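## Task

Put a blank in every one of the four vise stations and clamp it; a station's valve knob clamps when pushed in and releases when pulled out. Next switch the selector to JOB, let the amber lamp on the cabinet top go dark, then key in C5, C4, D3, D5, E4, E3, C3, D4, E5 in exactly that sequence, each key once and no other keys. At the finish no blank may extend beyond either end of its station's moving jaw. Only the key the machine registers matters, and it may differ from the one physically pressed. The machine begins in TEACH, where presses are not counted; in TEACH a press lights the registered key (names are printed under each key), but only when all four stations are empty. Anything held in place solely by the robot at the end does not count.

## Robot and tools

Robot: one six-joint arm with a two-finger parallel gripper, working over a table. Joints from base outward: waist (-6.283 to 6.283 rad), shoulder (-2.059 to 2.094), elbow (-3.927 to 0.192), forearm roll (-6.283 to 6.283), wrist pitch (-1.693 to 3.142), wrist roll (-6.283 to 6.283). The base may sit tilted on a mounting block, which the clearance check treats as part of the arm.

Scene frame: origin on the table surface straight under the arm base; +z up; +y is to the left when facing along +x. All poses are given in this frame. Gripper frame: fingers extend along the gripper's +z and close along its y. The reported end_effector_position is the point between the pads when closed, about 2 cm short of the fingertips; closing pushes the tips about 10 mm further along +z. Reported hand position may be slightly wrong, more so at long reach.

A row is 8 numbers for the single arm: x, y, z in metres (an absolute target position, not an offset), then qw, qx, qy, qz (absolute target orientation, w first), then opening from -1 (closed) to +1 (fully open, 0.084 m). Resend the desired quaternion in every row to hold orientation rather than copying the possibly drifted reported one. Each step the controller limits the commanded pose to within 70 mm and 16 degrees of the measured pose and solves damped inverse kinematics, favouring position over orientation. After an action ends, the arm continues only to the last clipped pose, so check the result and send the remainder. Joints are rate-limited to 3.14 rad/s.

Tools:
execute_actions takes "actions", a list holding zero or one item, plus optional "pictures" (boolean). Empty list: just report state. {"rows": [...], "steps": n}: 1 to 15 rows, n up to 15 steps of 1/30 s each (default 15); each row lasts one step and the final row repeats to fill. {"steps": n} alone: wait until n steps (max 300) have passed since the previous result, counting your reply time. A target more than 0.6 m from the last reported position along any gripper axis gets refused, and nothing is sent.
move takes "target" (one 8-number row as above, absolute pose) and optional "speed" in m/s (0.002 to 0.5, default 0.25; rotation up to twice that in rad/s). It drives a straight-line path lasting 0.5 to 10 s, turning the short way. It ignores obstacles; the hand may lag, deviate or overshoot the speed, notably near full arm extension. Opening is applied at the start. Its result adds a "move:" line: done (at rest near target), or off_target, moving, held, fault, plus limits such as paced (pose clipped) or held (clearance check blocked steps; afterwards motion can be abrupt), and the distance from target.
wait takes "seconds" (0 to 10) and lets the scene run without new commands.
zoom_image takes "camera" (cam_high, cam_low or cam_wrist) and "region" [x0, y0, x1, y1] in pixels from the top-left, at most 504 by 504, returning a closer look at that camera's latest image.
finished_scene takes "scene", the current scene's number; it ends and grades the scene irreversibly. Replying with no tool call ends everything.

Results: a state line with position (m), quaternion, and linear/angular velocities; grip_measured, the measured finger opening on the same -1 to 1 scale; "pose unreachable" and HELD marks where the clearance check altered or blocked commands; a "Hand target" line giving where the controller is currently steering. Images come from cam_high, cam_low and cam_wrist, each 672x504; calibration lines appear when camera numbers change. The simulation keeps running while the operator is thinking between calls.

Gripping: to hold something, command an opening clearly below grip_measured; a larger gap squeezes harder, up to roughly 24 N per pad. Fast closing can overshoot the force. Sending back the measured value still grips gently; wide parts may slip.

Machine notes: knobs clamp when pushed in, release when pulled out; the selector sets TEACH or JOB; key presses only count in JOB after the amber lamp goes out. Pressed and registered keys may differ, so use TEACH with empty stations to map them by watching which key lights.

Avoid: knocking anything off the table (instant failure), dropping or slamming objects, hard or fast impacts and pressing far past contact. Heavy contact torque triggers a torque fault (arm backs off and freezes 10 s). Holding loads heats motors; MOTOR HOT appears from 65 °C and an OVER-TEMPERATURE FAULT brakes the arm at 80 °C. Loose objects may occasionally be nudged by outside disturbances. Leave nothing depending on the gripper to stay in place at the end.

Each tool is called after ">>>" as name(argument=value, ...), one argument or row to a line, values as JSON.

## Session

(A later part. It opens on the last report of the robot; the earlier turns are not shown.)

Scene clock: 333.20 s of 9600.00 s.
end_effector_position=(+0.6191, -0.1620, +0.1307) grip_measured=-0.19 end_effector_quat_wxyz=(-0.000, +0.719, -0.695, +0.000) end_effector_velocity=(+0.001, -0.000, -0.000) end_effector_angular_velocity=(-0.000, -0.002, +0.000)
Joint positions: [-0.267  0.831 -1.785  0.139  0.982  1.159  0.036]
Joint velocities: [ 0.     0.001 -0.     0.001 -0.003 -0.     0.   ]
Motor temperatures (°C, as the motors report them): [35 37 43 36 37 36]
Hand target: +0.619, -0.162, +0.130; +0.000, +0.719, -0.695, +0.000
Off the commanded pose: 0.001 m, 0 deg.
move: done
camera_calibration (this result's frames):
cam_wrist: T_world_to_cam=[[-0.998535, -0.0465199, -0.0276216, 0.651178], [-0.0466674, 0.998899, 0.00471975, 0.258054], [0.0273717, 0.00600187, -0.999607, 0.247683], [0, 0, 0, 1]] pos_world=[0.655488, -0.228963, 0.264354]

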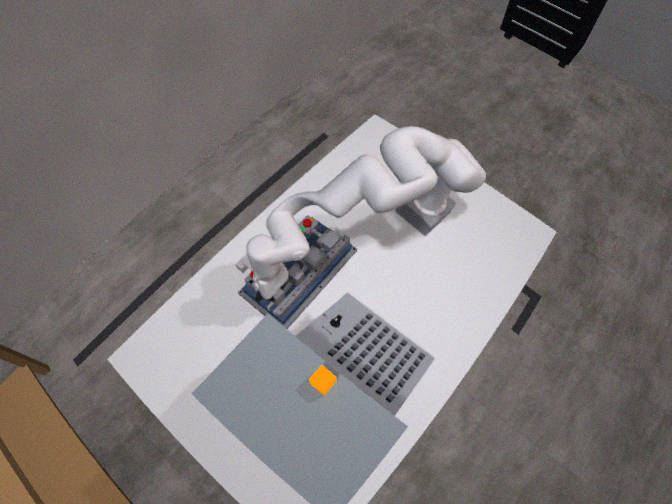

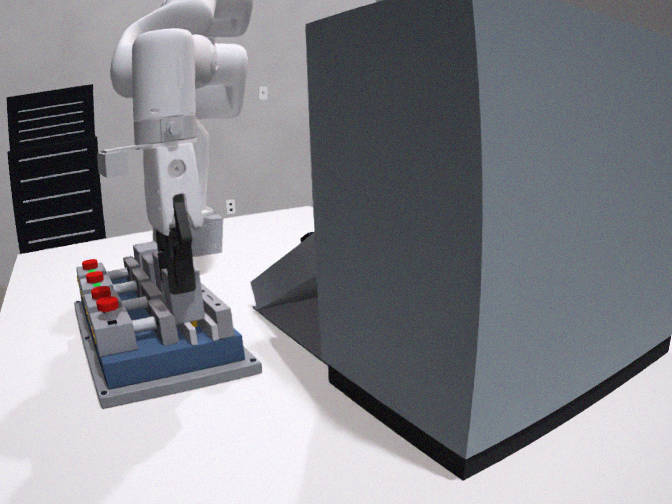

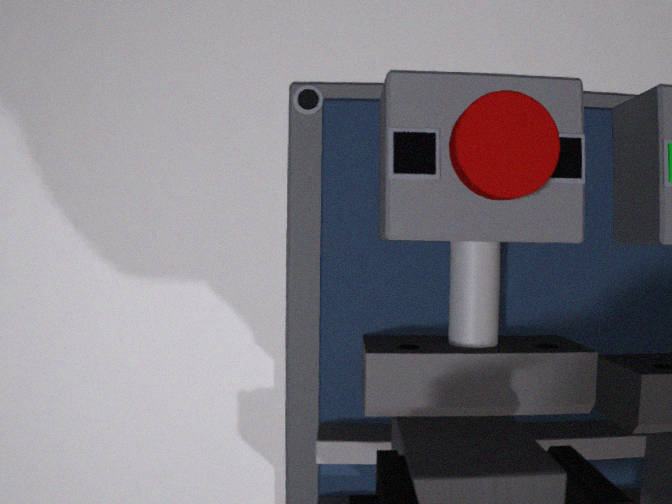

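>>> move(
  target=[0.619,-0.162,0.13,0,0.719,-0.695,0,0.2],
  speed=0.01,
)

>>> move(
  target=[0.619,-0.162,0.19,0,0.719,-0.695,0,0.2],
  speed=0.1,
)

>>> move(
  target=[0.619,-0.258,0.17,0,0.719,-0.695,0,-1],
)

>>> move(
  target=[0.619,-0.258,0.116,0,0.719,-0.695,0,-1],
  speed=0.04,
)

>>> move(
  target=[0.619,-0.258,0.17,0,0.719,-0.695,0,-1],
)

>>> move(
  target=[0.58,-0.147,0.2,0,0.719,-0.695,0,-1],
)

>>> move(
  target=[0.45,0.03,0.26,0,0.971,0,0.238,0],
)

>>> move(
  target=[0.5,0.055,0.2,0,0.971,0,0.238,0],
  speed=0.15,
)

Scene clock: 337.27 s of 9600.00 s.
end_effector_position=(+0.6189, -0.1620, +0.1299) grip_measured=+0.19 end_effector_quat_wxyz=(+0.000, +0.719, -0.695, -0.000) end_effector_velocity=(+0.001, -0.000, +0.001) end_effector_angular_velocity=(-0.001, -0.004, +0.001)
Joint positions: [-0.267  0.832 -1.785  0.139  0.981  1.159  0.052]
Joint velocities: [ 0.    -0.001 -0.001  0.    -0.001 -0.001 -0.   ]
Motor temperatures (°C, as the motors report them): [35 37 43 36 37 36]
Hand target: +0.619, -0.162, +0.130; +0.000, +0.719, -0.695, +0.000
Off the commanded pose: 0.000 m, 0 deg.
After step 90, 0.37 s passed at rest.
move: done
camera_calibration (this result's frames):
cam_wrist: T_world_to_cam=[[-0.998552, -0.0464699, -0.0270933, 0.650974], [-0.0466179, 0.998901, 0.00485711, 0.258067], [0.0268378, 0.00611311, -0.999621, 0.247269], [0, 0, 0, 1]] pos_world=[0.655426, -0.229044, 0.263559]

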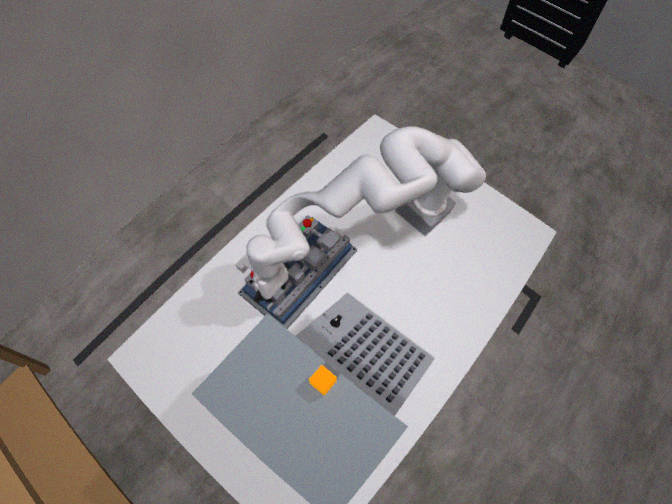

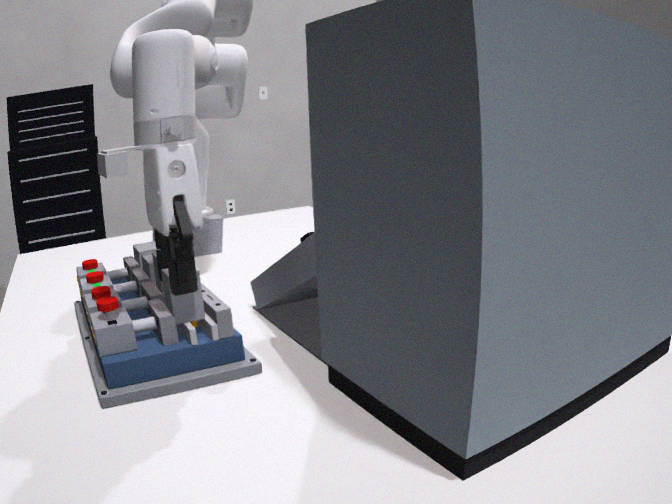

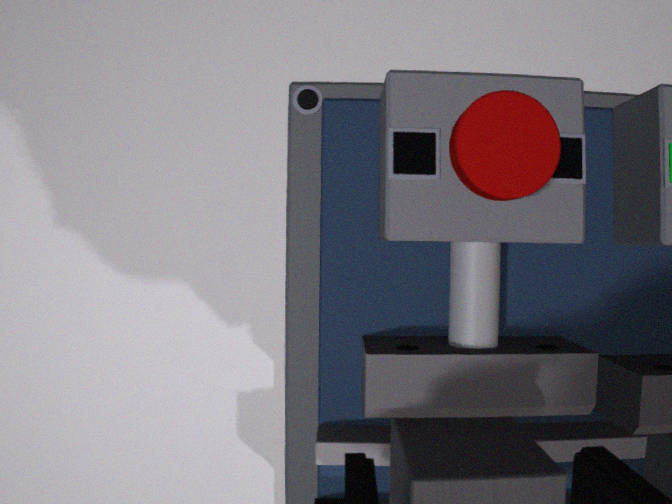

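Scene clock: 338.27 s of 9600.00 s.
end_effector_position=(+0.6188, -0.1619, +0.1889) grip_measured=+0.19 end_effector_quat_wxyz=(+0.000, +0.719, -0.695, -0.001) end_effector_velocity=(-0.000, +0.000, +0.003) end_effector_angular_velocity=(+0.001, +0.002, +0.000)
Joint positions: [-0.28   0.756 -1.829  0.129  1.104  1.165  0.052]
Joint velocities: [-0.001 -0.003 -0.005 -0.001  0.01   0.    -0.   ]
Motor temperatures (°C, as the motors report them): [35 37 43 36 37 36]
Hand target: +0.619, -0.162, +0.190; -0.000, +0.719, -0.695, -0.000
Off the commanded pose: 0.001 m, 0 deg.
move: done
camera_calibration (this result's frames):
cam_wrist: T_world_to_cam=[[-0.998576, -0.0465439, -0.0260727, 0.652261], [-0.0467004, 0.998894, 0.00542522, 0.257645], [0.0257913, 0.0066351, -0.999645, 0.306947], [0, 0, 0, 1]] pos_world=[0.655447, -0.229038, 0.322446]

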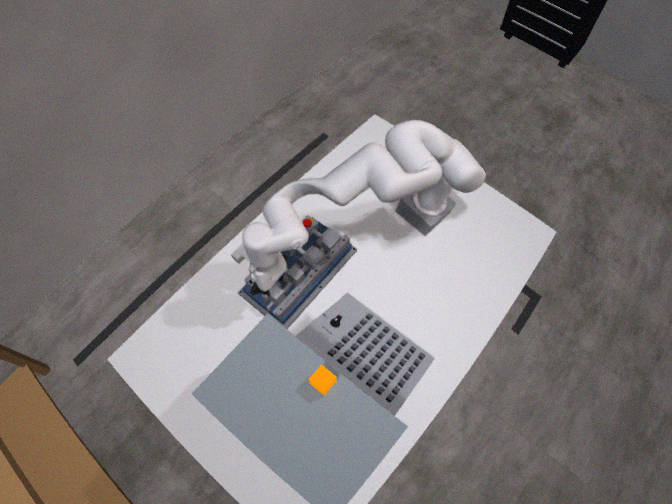

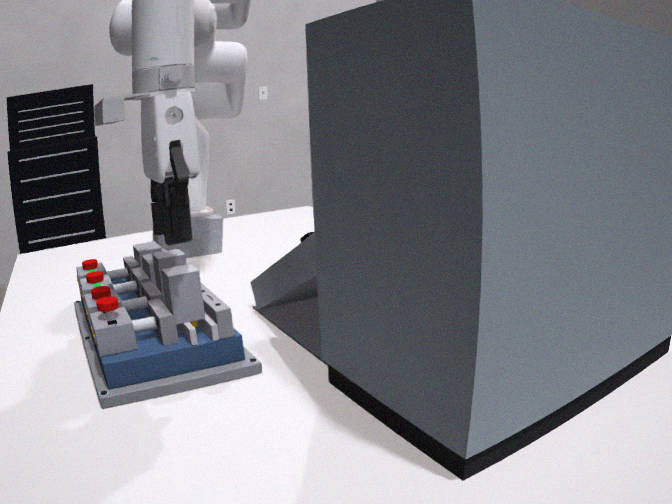

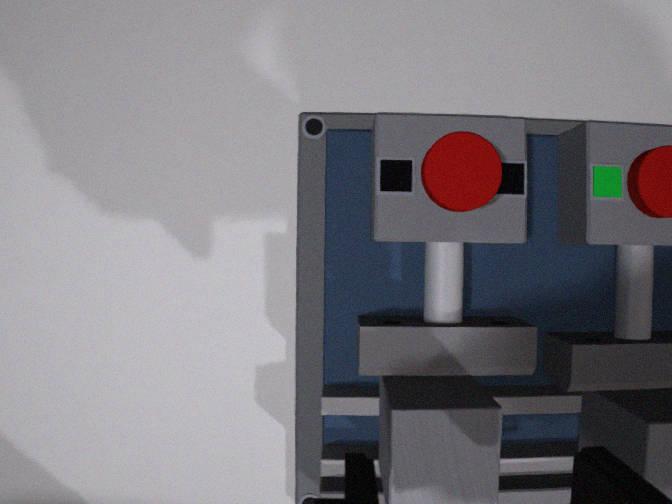

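Scene clock: 339.27 s of 9600.00 s.
end_effector_position=(+0.6189, -0.2574, +0.1702) grip_measured=-1.00 end_effector_quat_wxyz=(-0.000, +0.719, -0.695, +0.000) end_effector_velocity=(-0.001, -0.003, -0.002) end_effector_angular_velocity=(+0.004, +0.008, -0.003)
Joint positions: [-0.411  0.956 -2.092  0.12   1.178  1.045  0.   ]
Joint velocities: [-0.004  0.016 -0.023 -0.001  0.016 -0.001  0.   ]
Motor temperatures (°C, as the motors report them): [35 37 43 36 37 36]
Hand target: +0.619, -0.258, +0.170; -0.000, +0.719, -0.695, +0.000
Off the commanded pose: 0.001 m, 0 deg.
move: done
camera_calibration (this result's frames):
cam_wrist: T_world_to_cam=[[-0.998495, -0.0470355, -0.02819, 0.647631], [-0.0471862, 0.998875, 0.00470563, 0.353567], [0.0279369, 0.00602873, -0.999592, 0.287422], [0, 0, 0, 1]] pos_world=[0.65531, -0.324441, 0.303898]

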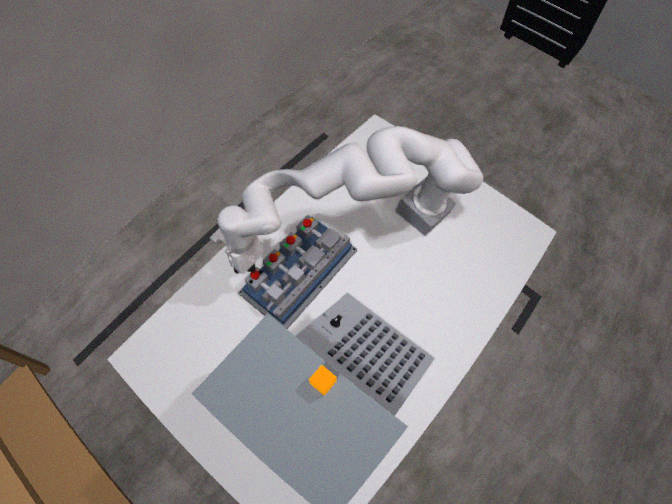

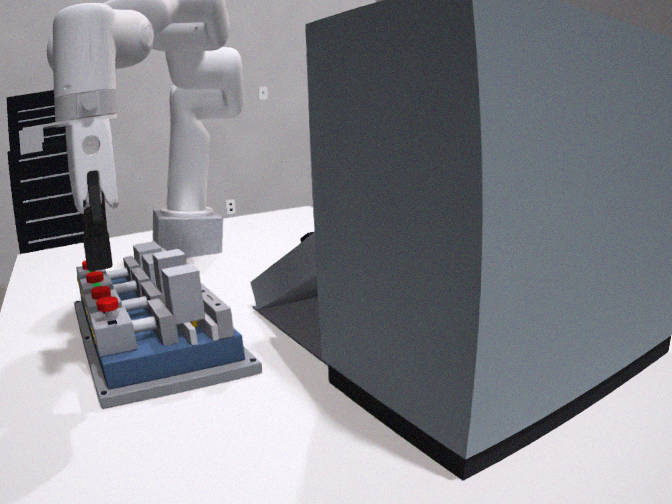

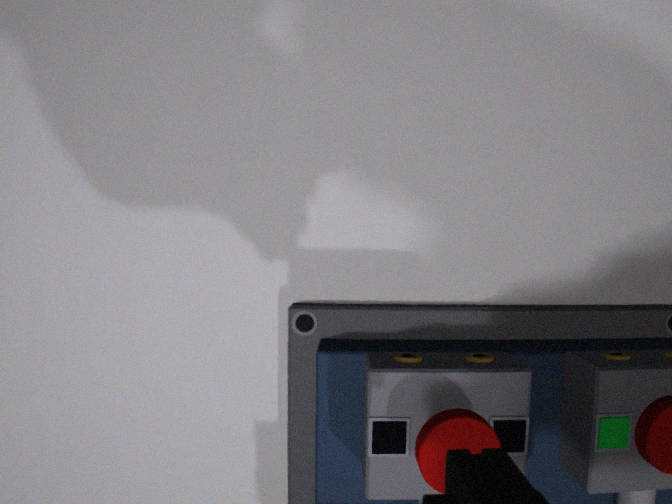

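Scene clock: 340.97 s of 9600.00 s.
end_effector_position=(+0.6198, -0.2583, +0.1185) grip_measured=-1.00 end_effector_quat_wxyz=(-0.001, +0.719, -0.695, +0.002) end_effector_velocity=(-0.000, +0.000, -0.001) end_effector_angular_velocity=(+0.001, +0.001, -0.001)
Joint positions: [-0.401  1.023 -2.059  0.126  1.076  1.042  0.   ]
Joint velocities: [ 0.     0.002 -0.     0.    -0.001  0.     0.   ]
Motor temperatures (°C, as the motors report them): [35 37 43 36 37 36]
Hand target: +0.619, -0.258, +0.116; +0.000, +0.719, -0.695, +0.000
Off the commanded pose: 0.003 m, 0 deg.
move: done
camera_calibration (this result's frames):
cam_wrist: T_world_to_cam=[[-0.99845, -0.04669, -0.0302981, 0.647312], [-0.046806, 0.998899, 0.00312929, 0.354618], [0.0301187, 0.00454257, -0.999536, 0.23398], [0, 0, 0, 1]] pos_world=[0.65586, -0.325067, 0.252374]

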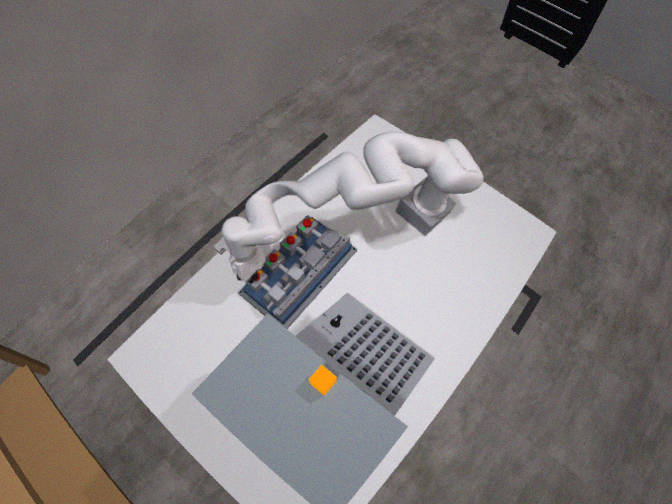

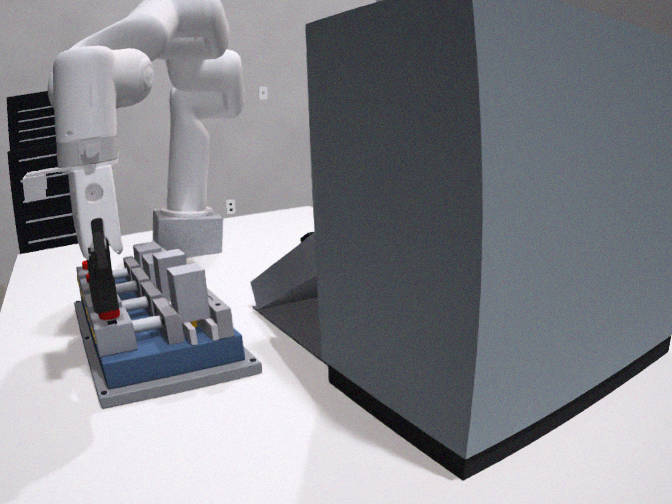

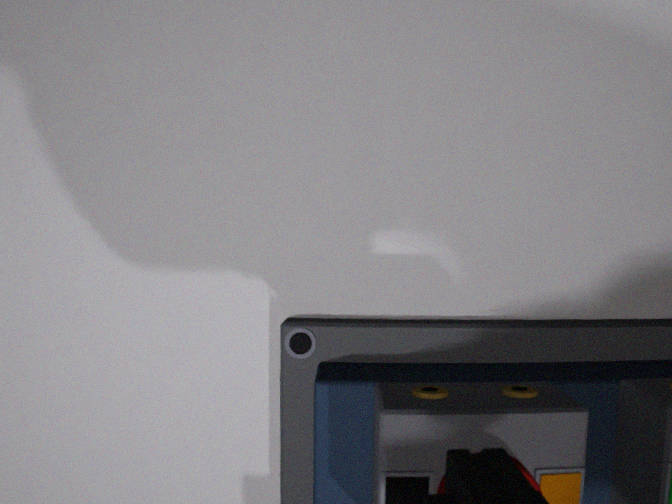

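Scene clock: 341.80 s of 9600.00 s.
end_effector_position=(+0.6187, -0.2579, +0.1685) grip_measured=-1.00 end_effector_quat_wxyz=(+0.000, +0.719, -0.695, -0.001) end_effector_velocity=(+0.003, -0.001, +0.010) end_effector_angular_velocity=(-0.005, -0.010, +0.001)
Joint positions: [-0.411  0.961 -2.096  0.12   1.18   1.046  0.   ]
Joint velocities: [-0.001 -0.009 -0.011 -0.001  0.009  0.     0.   ]
Motor temperatures (°C, as the motors report them): [35 37 43 36 37 36]
Hand target: +0.619, -0.258, +0.170; -0.000, +0.719, -0.695, -0.000
Off the commanded pose: 0.001 m, 0 deg.
move: done
camera_calibration (this result's frames):
cam_wrist: T_world_to_cam=[[-0.998588, -0.0464892, -0.0256894, 0.647101], [-0.0466519, 0.998895, 0.00577121, 0.353496], [0.0253927, 0.00696152, -0.999653, 0.287622], [0, 0, 0, 1]] pos_world=[0.655375, -0.325025, 0.302106]

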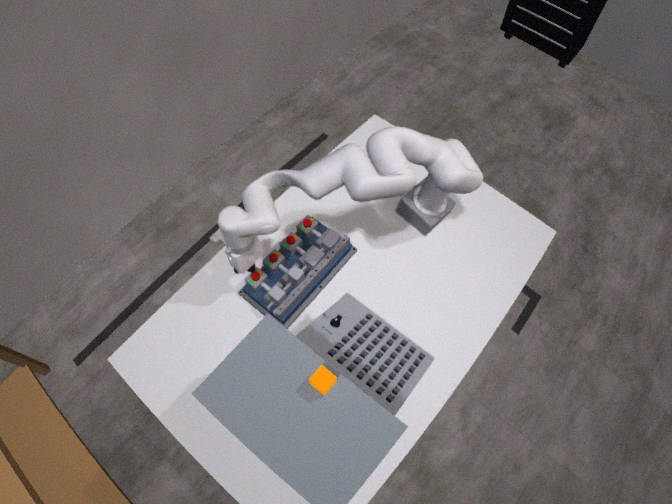

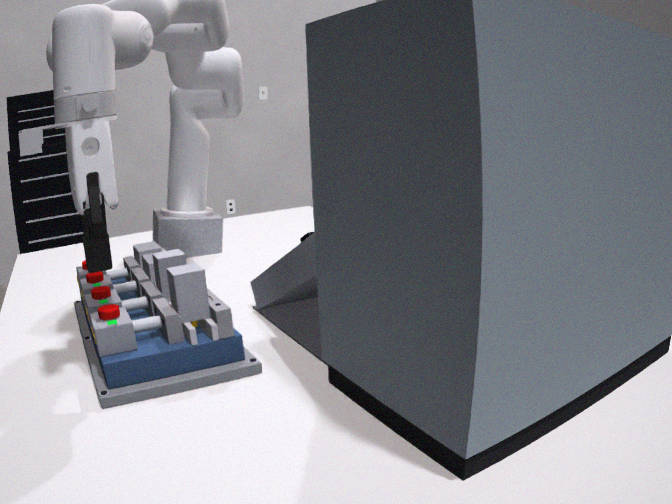

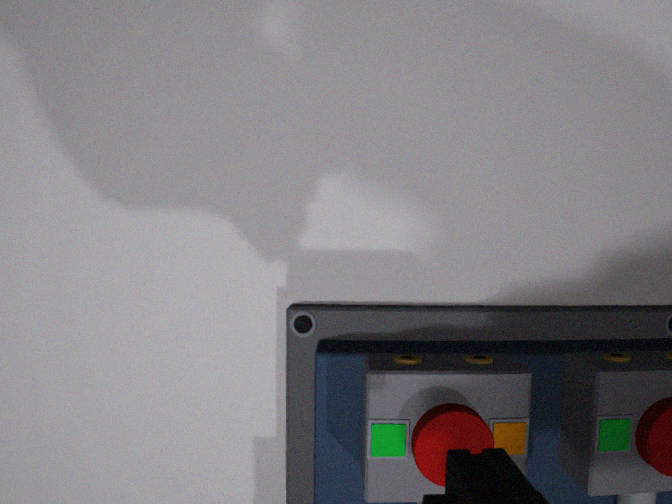

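Scene clock: 342.90 s of 9600.00 s.
end_effector_position=(+0.5801, -0.1474, +0.1997) grip_measured=-1.00 end_effector_quat_wxyz=(+0.000, +0.719, -0.695, -0.000) end_effector_velocity=(+0.000, +0.003, +0.003) end_effector_angular_velocity=(-0.003, -0.008, +0.001)
Joint positions: [-0.278  0.583 -1.58   0.134  1.028  1.157  0.   ]
Joint velocities: [ 0.005 -0.013  0.014  0.    -0.01   0.003  0.   ]
Motor temperatures (°C, as the motors report them): [35 37 43 36 37 36]
Hand target: +0.580, -0.147, +0.200; +0.000, +0.719, -0.695, +0.000
Off the commanded pose: 0.001 m, 0 deg.
move: done
camera_calibration (this result's frames):
cam_wrist: T_world_to_cam=[[-0.998605, -0.0459288, -0.0260353, 0.614667], [-0.0460717, 0.998926, 0.00491465, 0.241036], [0.0257817, 0.00610728, -0.999649, 0.318652], [0, 0, 0, 1]] pos_world=[0.6167, -0.214492, 0.333359]

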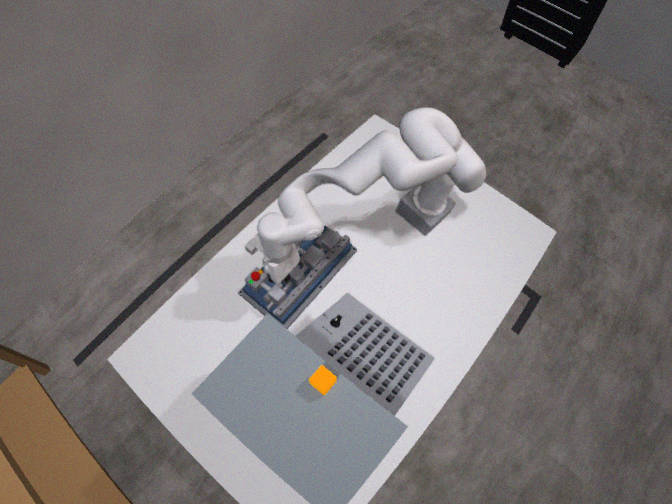

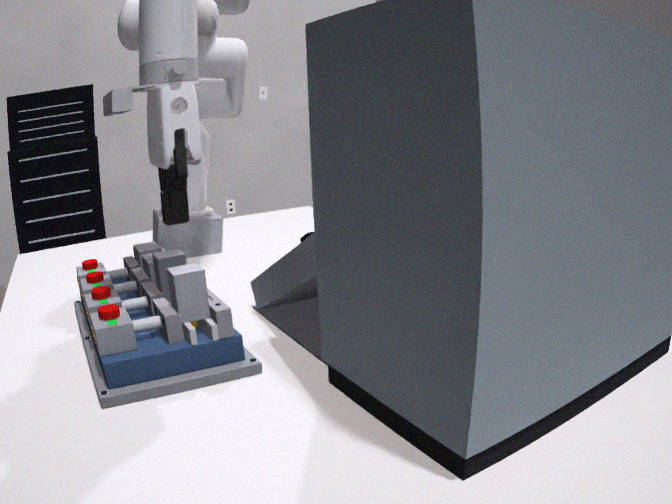

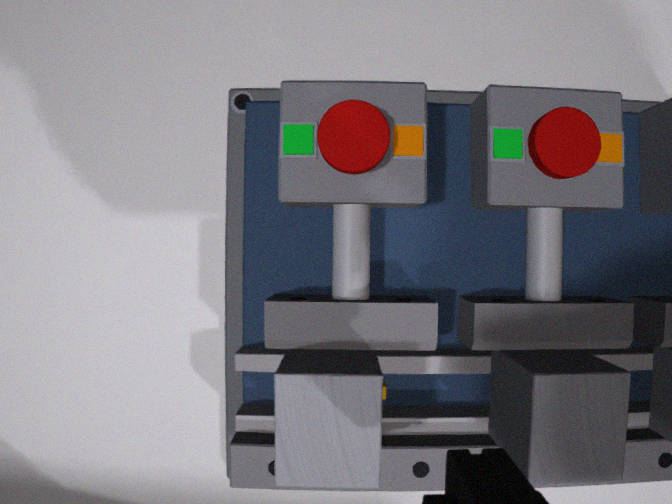

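Scene clock: 346.60 s of 9600.00 s.
end_effector_position=(+0.4504, +0.0296, +0.2600) grip_measured=-0.01 end_effector_quat_wxyz=(+0.000, +0.971, -0.001, +0.238) end_effector_velocity=(-0.001, +0.001, +0.000) end_effector_angular_velocity=(+0.004, -0.003, +0.014)
Joint positions: [ 0.048 -0.301 -0.49   0.315  0.31  -0.23   0.044]
Joint velocities: [ 0.002 -0.006  0.005  0.03  -0.001 -0.037 -0.   ]
Motor temperatures (°C, as the motors report them): [35 37 43 36 37 36]
Hand target: +0.450, +0.030, +0.260; +0.000, +0.971, -0.000, +0.238
Off the commanded pose: 0.001 m, 0 deg.
move: done
camera_calibration (this result's frames):
cam_wrist: T_world_to_cam=[[0.0220003, -0.999597, -0.0179207, 0.0613077], [-0.88929, -0.0113759, -0.457203, 0.587784], [0.456815, 0.0259953, -0.889182, 0.157707], [0, 0, 0, 1]] pos_world=[0.449319, 0.06387, 0.410065]

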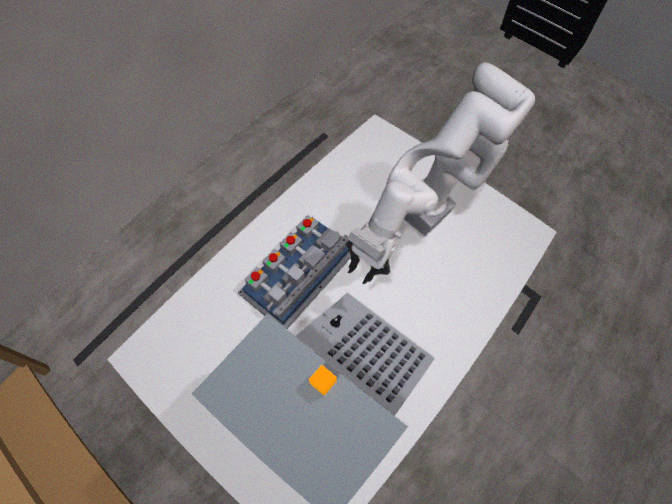

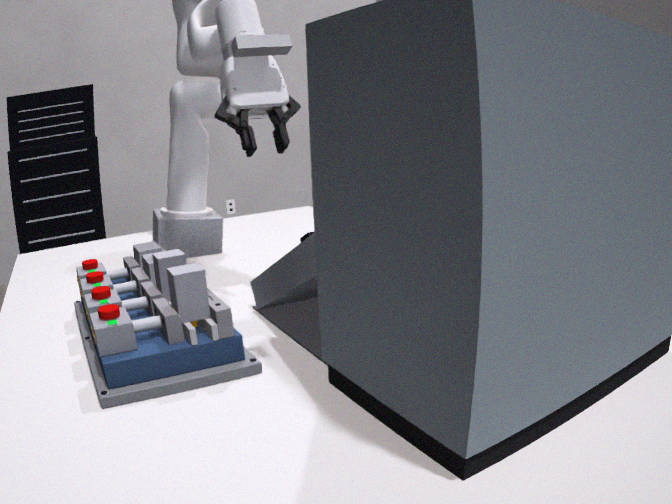

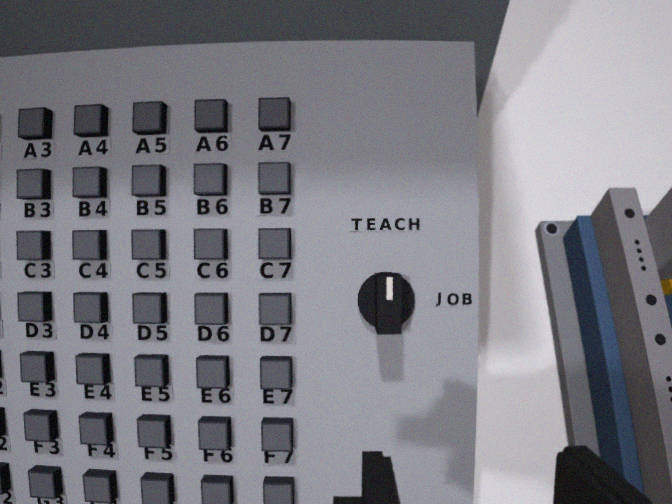

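Scene clock: 347.70 s of 9600.00 s.
end_effector_position=(+0.4997, +0.0546, +0.2005) grip_measured=-0.01 end_effector_quat_wxyz=(+0.000, +0.971, -0.000, +0.238) end_effector_velocity=(+0.001, +0.001, -0.003) end_effector_angular_velocity=(+0.002, +0.002, +0.001)
Joint positions: [ 0.151  0.016 -0.623  0.416  0.113 -0.254  0.044]
Joint velocities: [ 0.004  0.011 -0.006  0.019 -0.003 -0.016  0.   ]
Motor temperatures (°C, as the motors report them): [35 37 43 36 37 36]
Hand target: +0.500, +0.055, +0.200; +0.000, +0.971, -0.000, +0.238
Off the commanded pose: 0.001 m, 0 deg.
move: done
camera_calibration (this result's frames):
cam_wrist: T_world_to_cam=[[0.0233738, -0.999574, -0.0174856, 0.0833301], [-0.888664, -0.0127619, -0.458381, 0.604702], [0.457962, 0.0262529, -0.888584, 0.0808885], [0, 0, 0, 1]] pos_world=[0.498385, 0.0888881, 0.350517]

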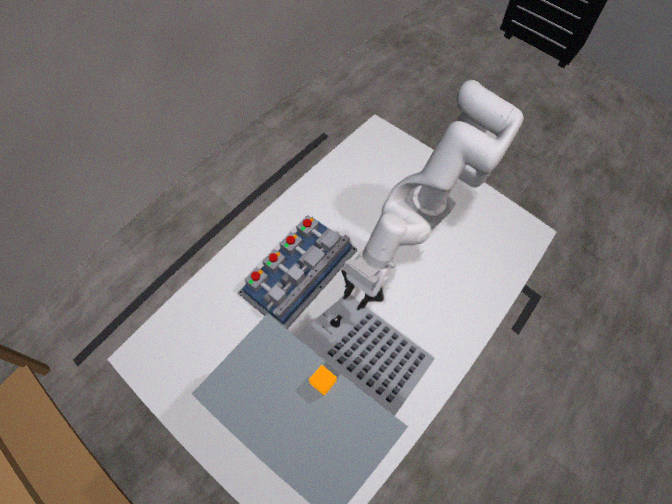

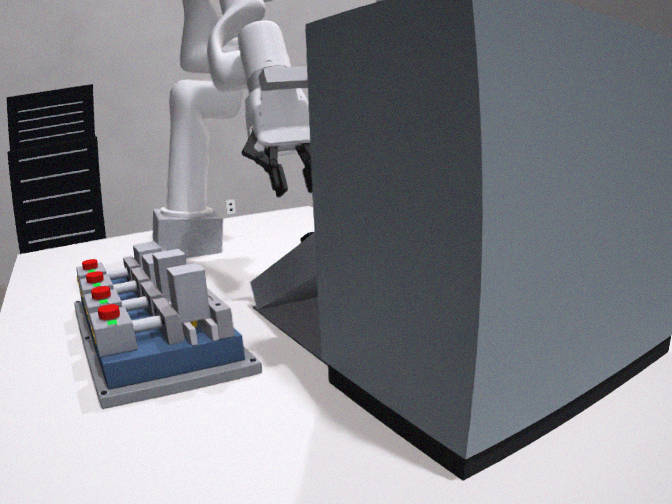

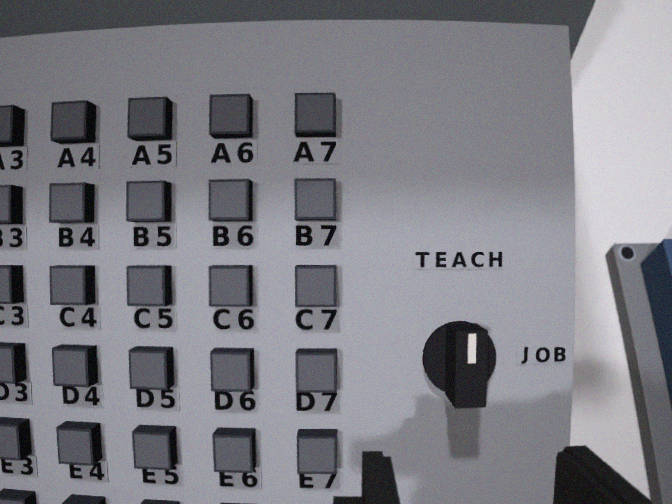

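>>> move(
  target=[0.554,0.045,0.148,0,0.971,0,0.238,0],
  speed=0.1,
)

Scene clock: 353.67 s of 9600.00 s.
end_effector_position=(+0.5537, +0.0448, +0.1484) grip_measured=-0.01 end_effector_quat_wxyz=(+0.001, +0.971, -0.000, +0.238) end_effector_velocity=(+0.001, -0.001, -0.002) end_effector_angular_velocity=(+0.007, -0.004, +0.004)
Joint positions: [ 0.173  0.312 -0.852  0.724  0.051 -0.543  0.044]
Joint velocities: [ 0.007  0.011 -0.014  0.09   0.001 -0.084 -0.   ]
Motor temperatures (°C, as the motors report them): [35 37 43 36 37 36]
Hand target: +0.554, +0.045, +0.148; +0.001, +0.971, -0.000, +0.238
Off the commanded pose: 0.001 m, 0 deg.
After step 90, 1.73 s passed at rest.
move: done
camera_calibration (this result's frames):
cam_wrist: T_world_to_cam=[[0.0227989, -0.999602, -0.0166381, 0.0715631], [-0.889252, -0.0126714, -0.457242, 0.628779], [0.456849, 0.0252201, -0.889187, 0.0108882], [0, 0, 0, 1]] pos_world=[0.552537, 0.0792275, 0.298376]

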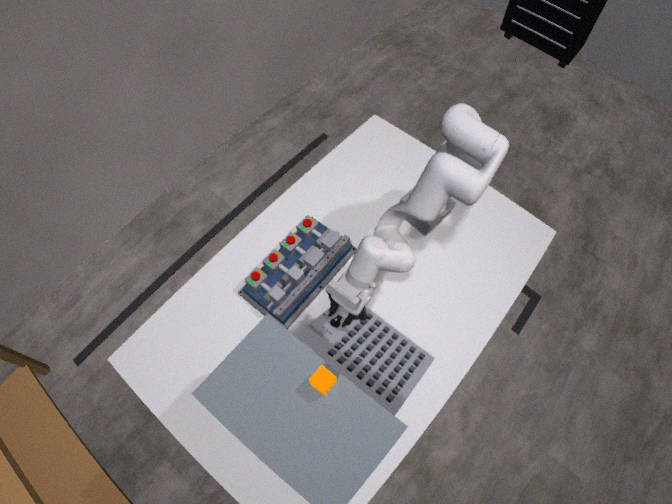

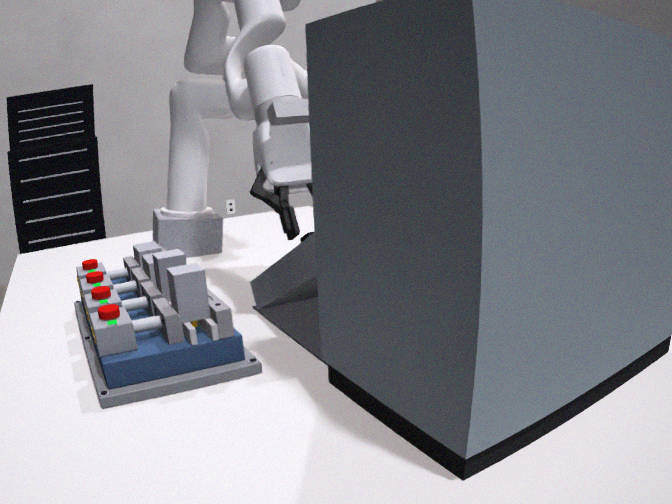

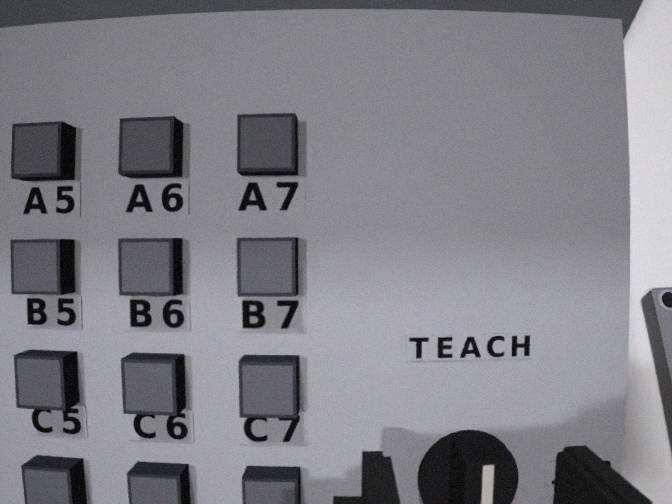

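>>> move(
  target=[0.566,0.045,0.12,0,0.971,0,0.238,0],
  speed=0.03,
)

>>> move(
  target=[0.566,0.045,0.12,0,0.971,0,0.238,-0.9],
)

Scene clock: 356.53 s of 9600.00 s.
end_effector_position=(+0.5645, +0.0450, +0.1249) grip_measured=-0.01 end_effector_quat_wxyz=(+0.000, +0.971, -0.001, +0.240) end_effector_velocity=(+0.003, +0.001, +0.002) end_effector_angular_velocity=(+0.010, -0.015, +0.003)
Joint positions: [ 0.2    0.408 -0.931  0.931  0.027 -0.727  0.044]
Joint velocities: [ 0.007  0.004 -0.019  0.105  0.002 -0.096  0.   ]
Motor temperatures (°C, as the motors report them): [35 37 43 36 37 36]
Hand target: +0.566, +0.045, +0.120; +0.000, +0.971, -0.000, +0.238
Off the commanded pose: 0.005 m, 0 deg.
move: off_target
camera_calibration (this result's frames):
cam_wrist: T_world_to_cam=[[0.0227165, -0.999573, -0.018367, 0.0713401], [-0.887355, -0.0116965, -0.460939, 0.62706], [0.460528, 0.0267689, -0.887242, -0.0172791], [0, 0, 0, 1]] pos_world=[0.562761, 0.0791066, 0.275016]

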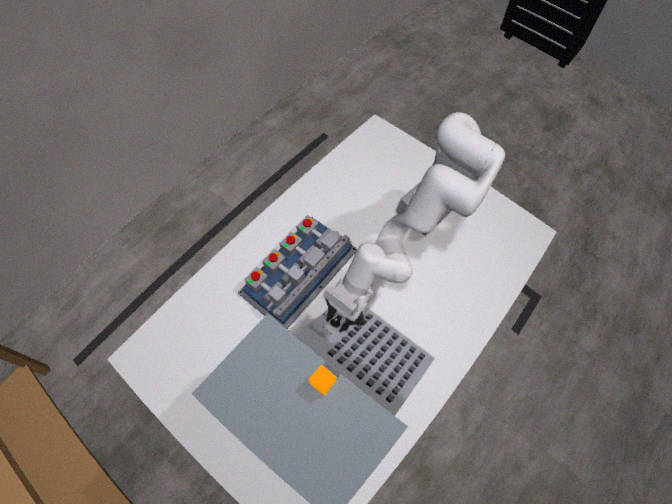

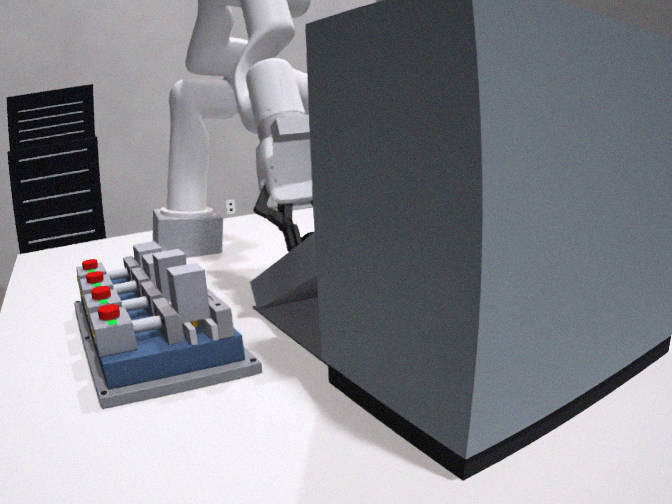

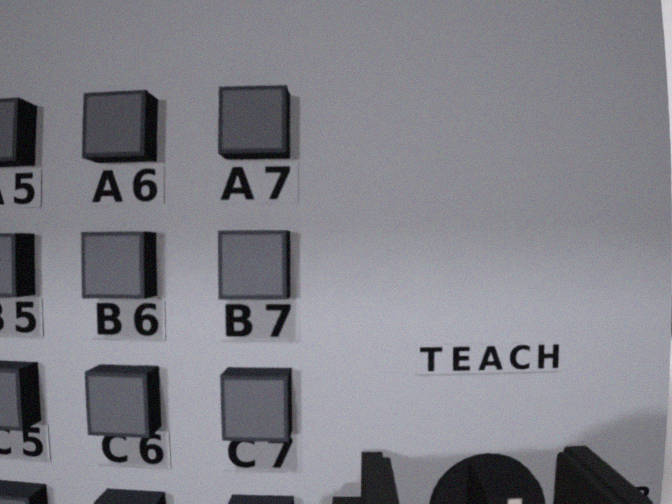

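Scene clock: 357.23 s of 9600.00 s.
end_effector_position=(+0.5666, +0.0459, +0.1266) grip_measured=-0.12 end_effector_quat_wxyz=(-0.001, +0.970, +0.000, +0.243) end_effector_velocity=(+0.000, -0.000, +0.000) end_effector_angular_velocity=(-0.000, -0.002, +0.002)
Joint positions: [ 0.202  0.409 -0.938  0.95   0.027 -0.745  0.039]
Joint velocities: [ 0.001  0.    -0.001  0.011 -0.001 -0.012 -0.   ]
Motor temperatures (°C, as the motors report them): [35 37 43 36 37 36]
Hand target: +0.566, +0.045, +0.120; +0.000, +0.971, -0.000, +0.238
Off the commanded pose: 0.007 m, 1 deg.
move: off_target
camera_calibration (this result's frames):
cam_wrist: T_world_to_cam=[[0.0247231, -0.999497, -0.0198445, 0.0713004], [-0.884426, -0.0126144, -0.466509, 0.628739], [0.466025, 0.0290845, -0.884294, -0.0203223], [0, 0, 0, 1]] pos_world=[0.563781, 0.0797868, 0.276757]

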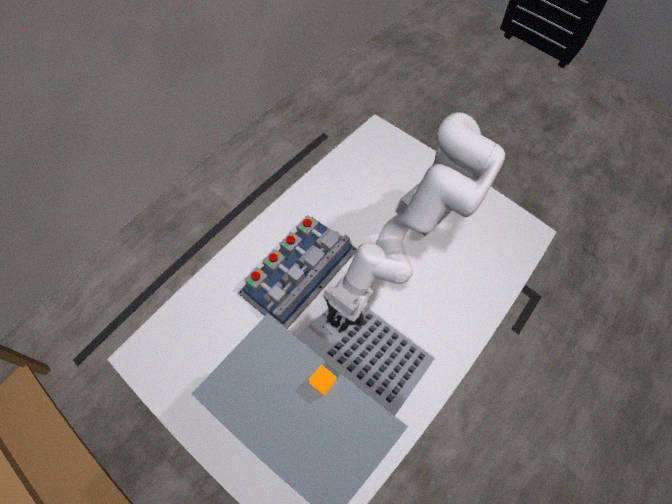

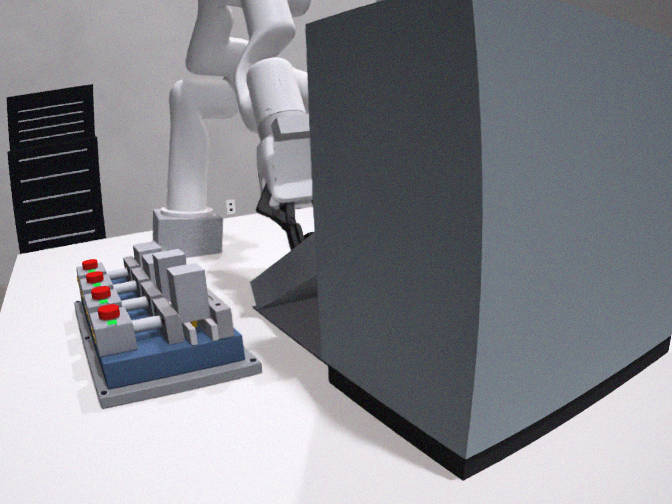

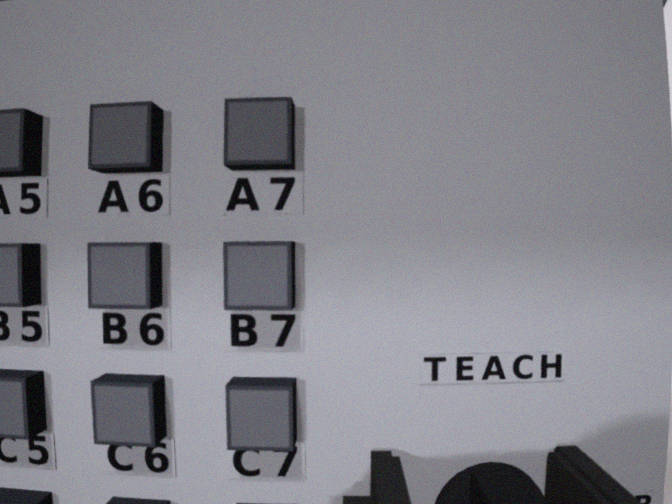

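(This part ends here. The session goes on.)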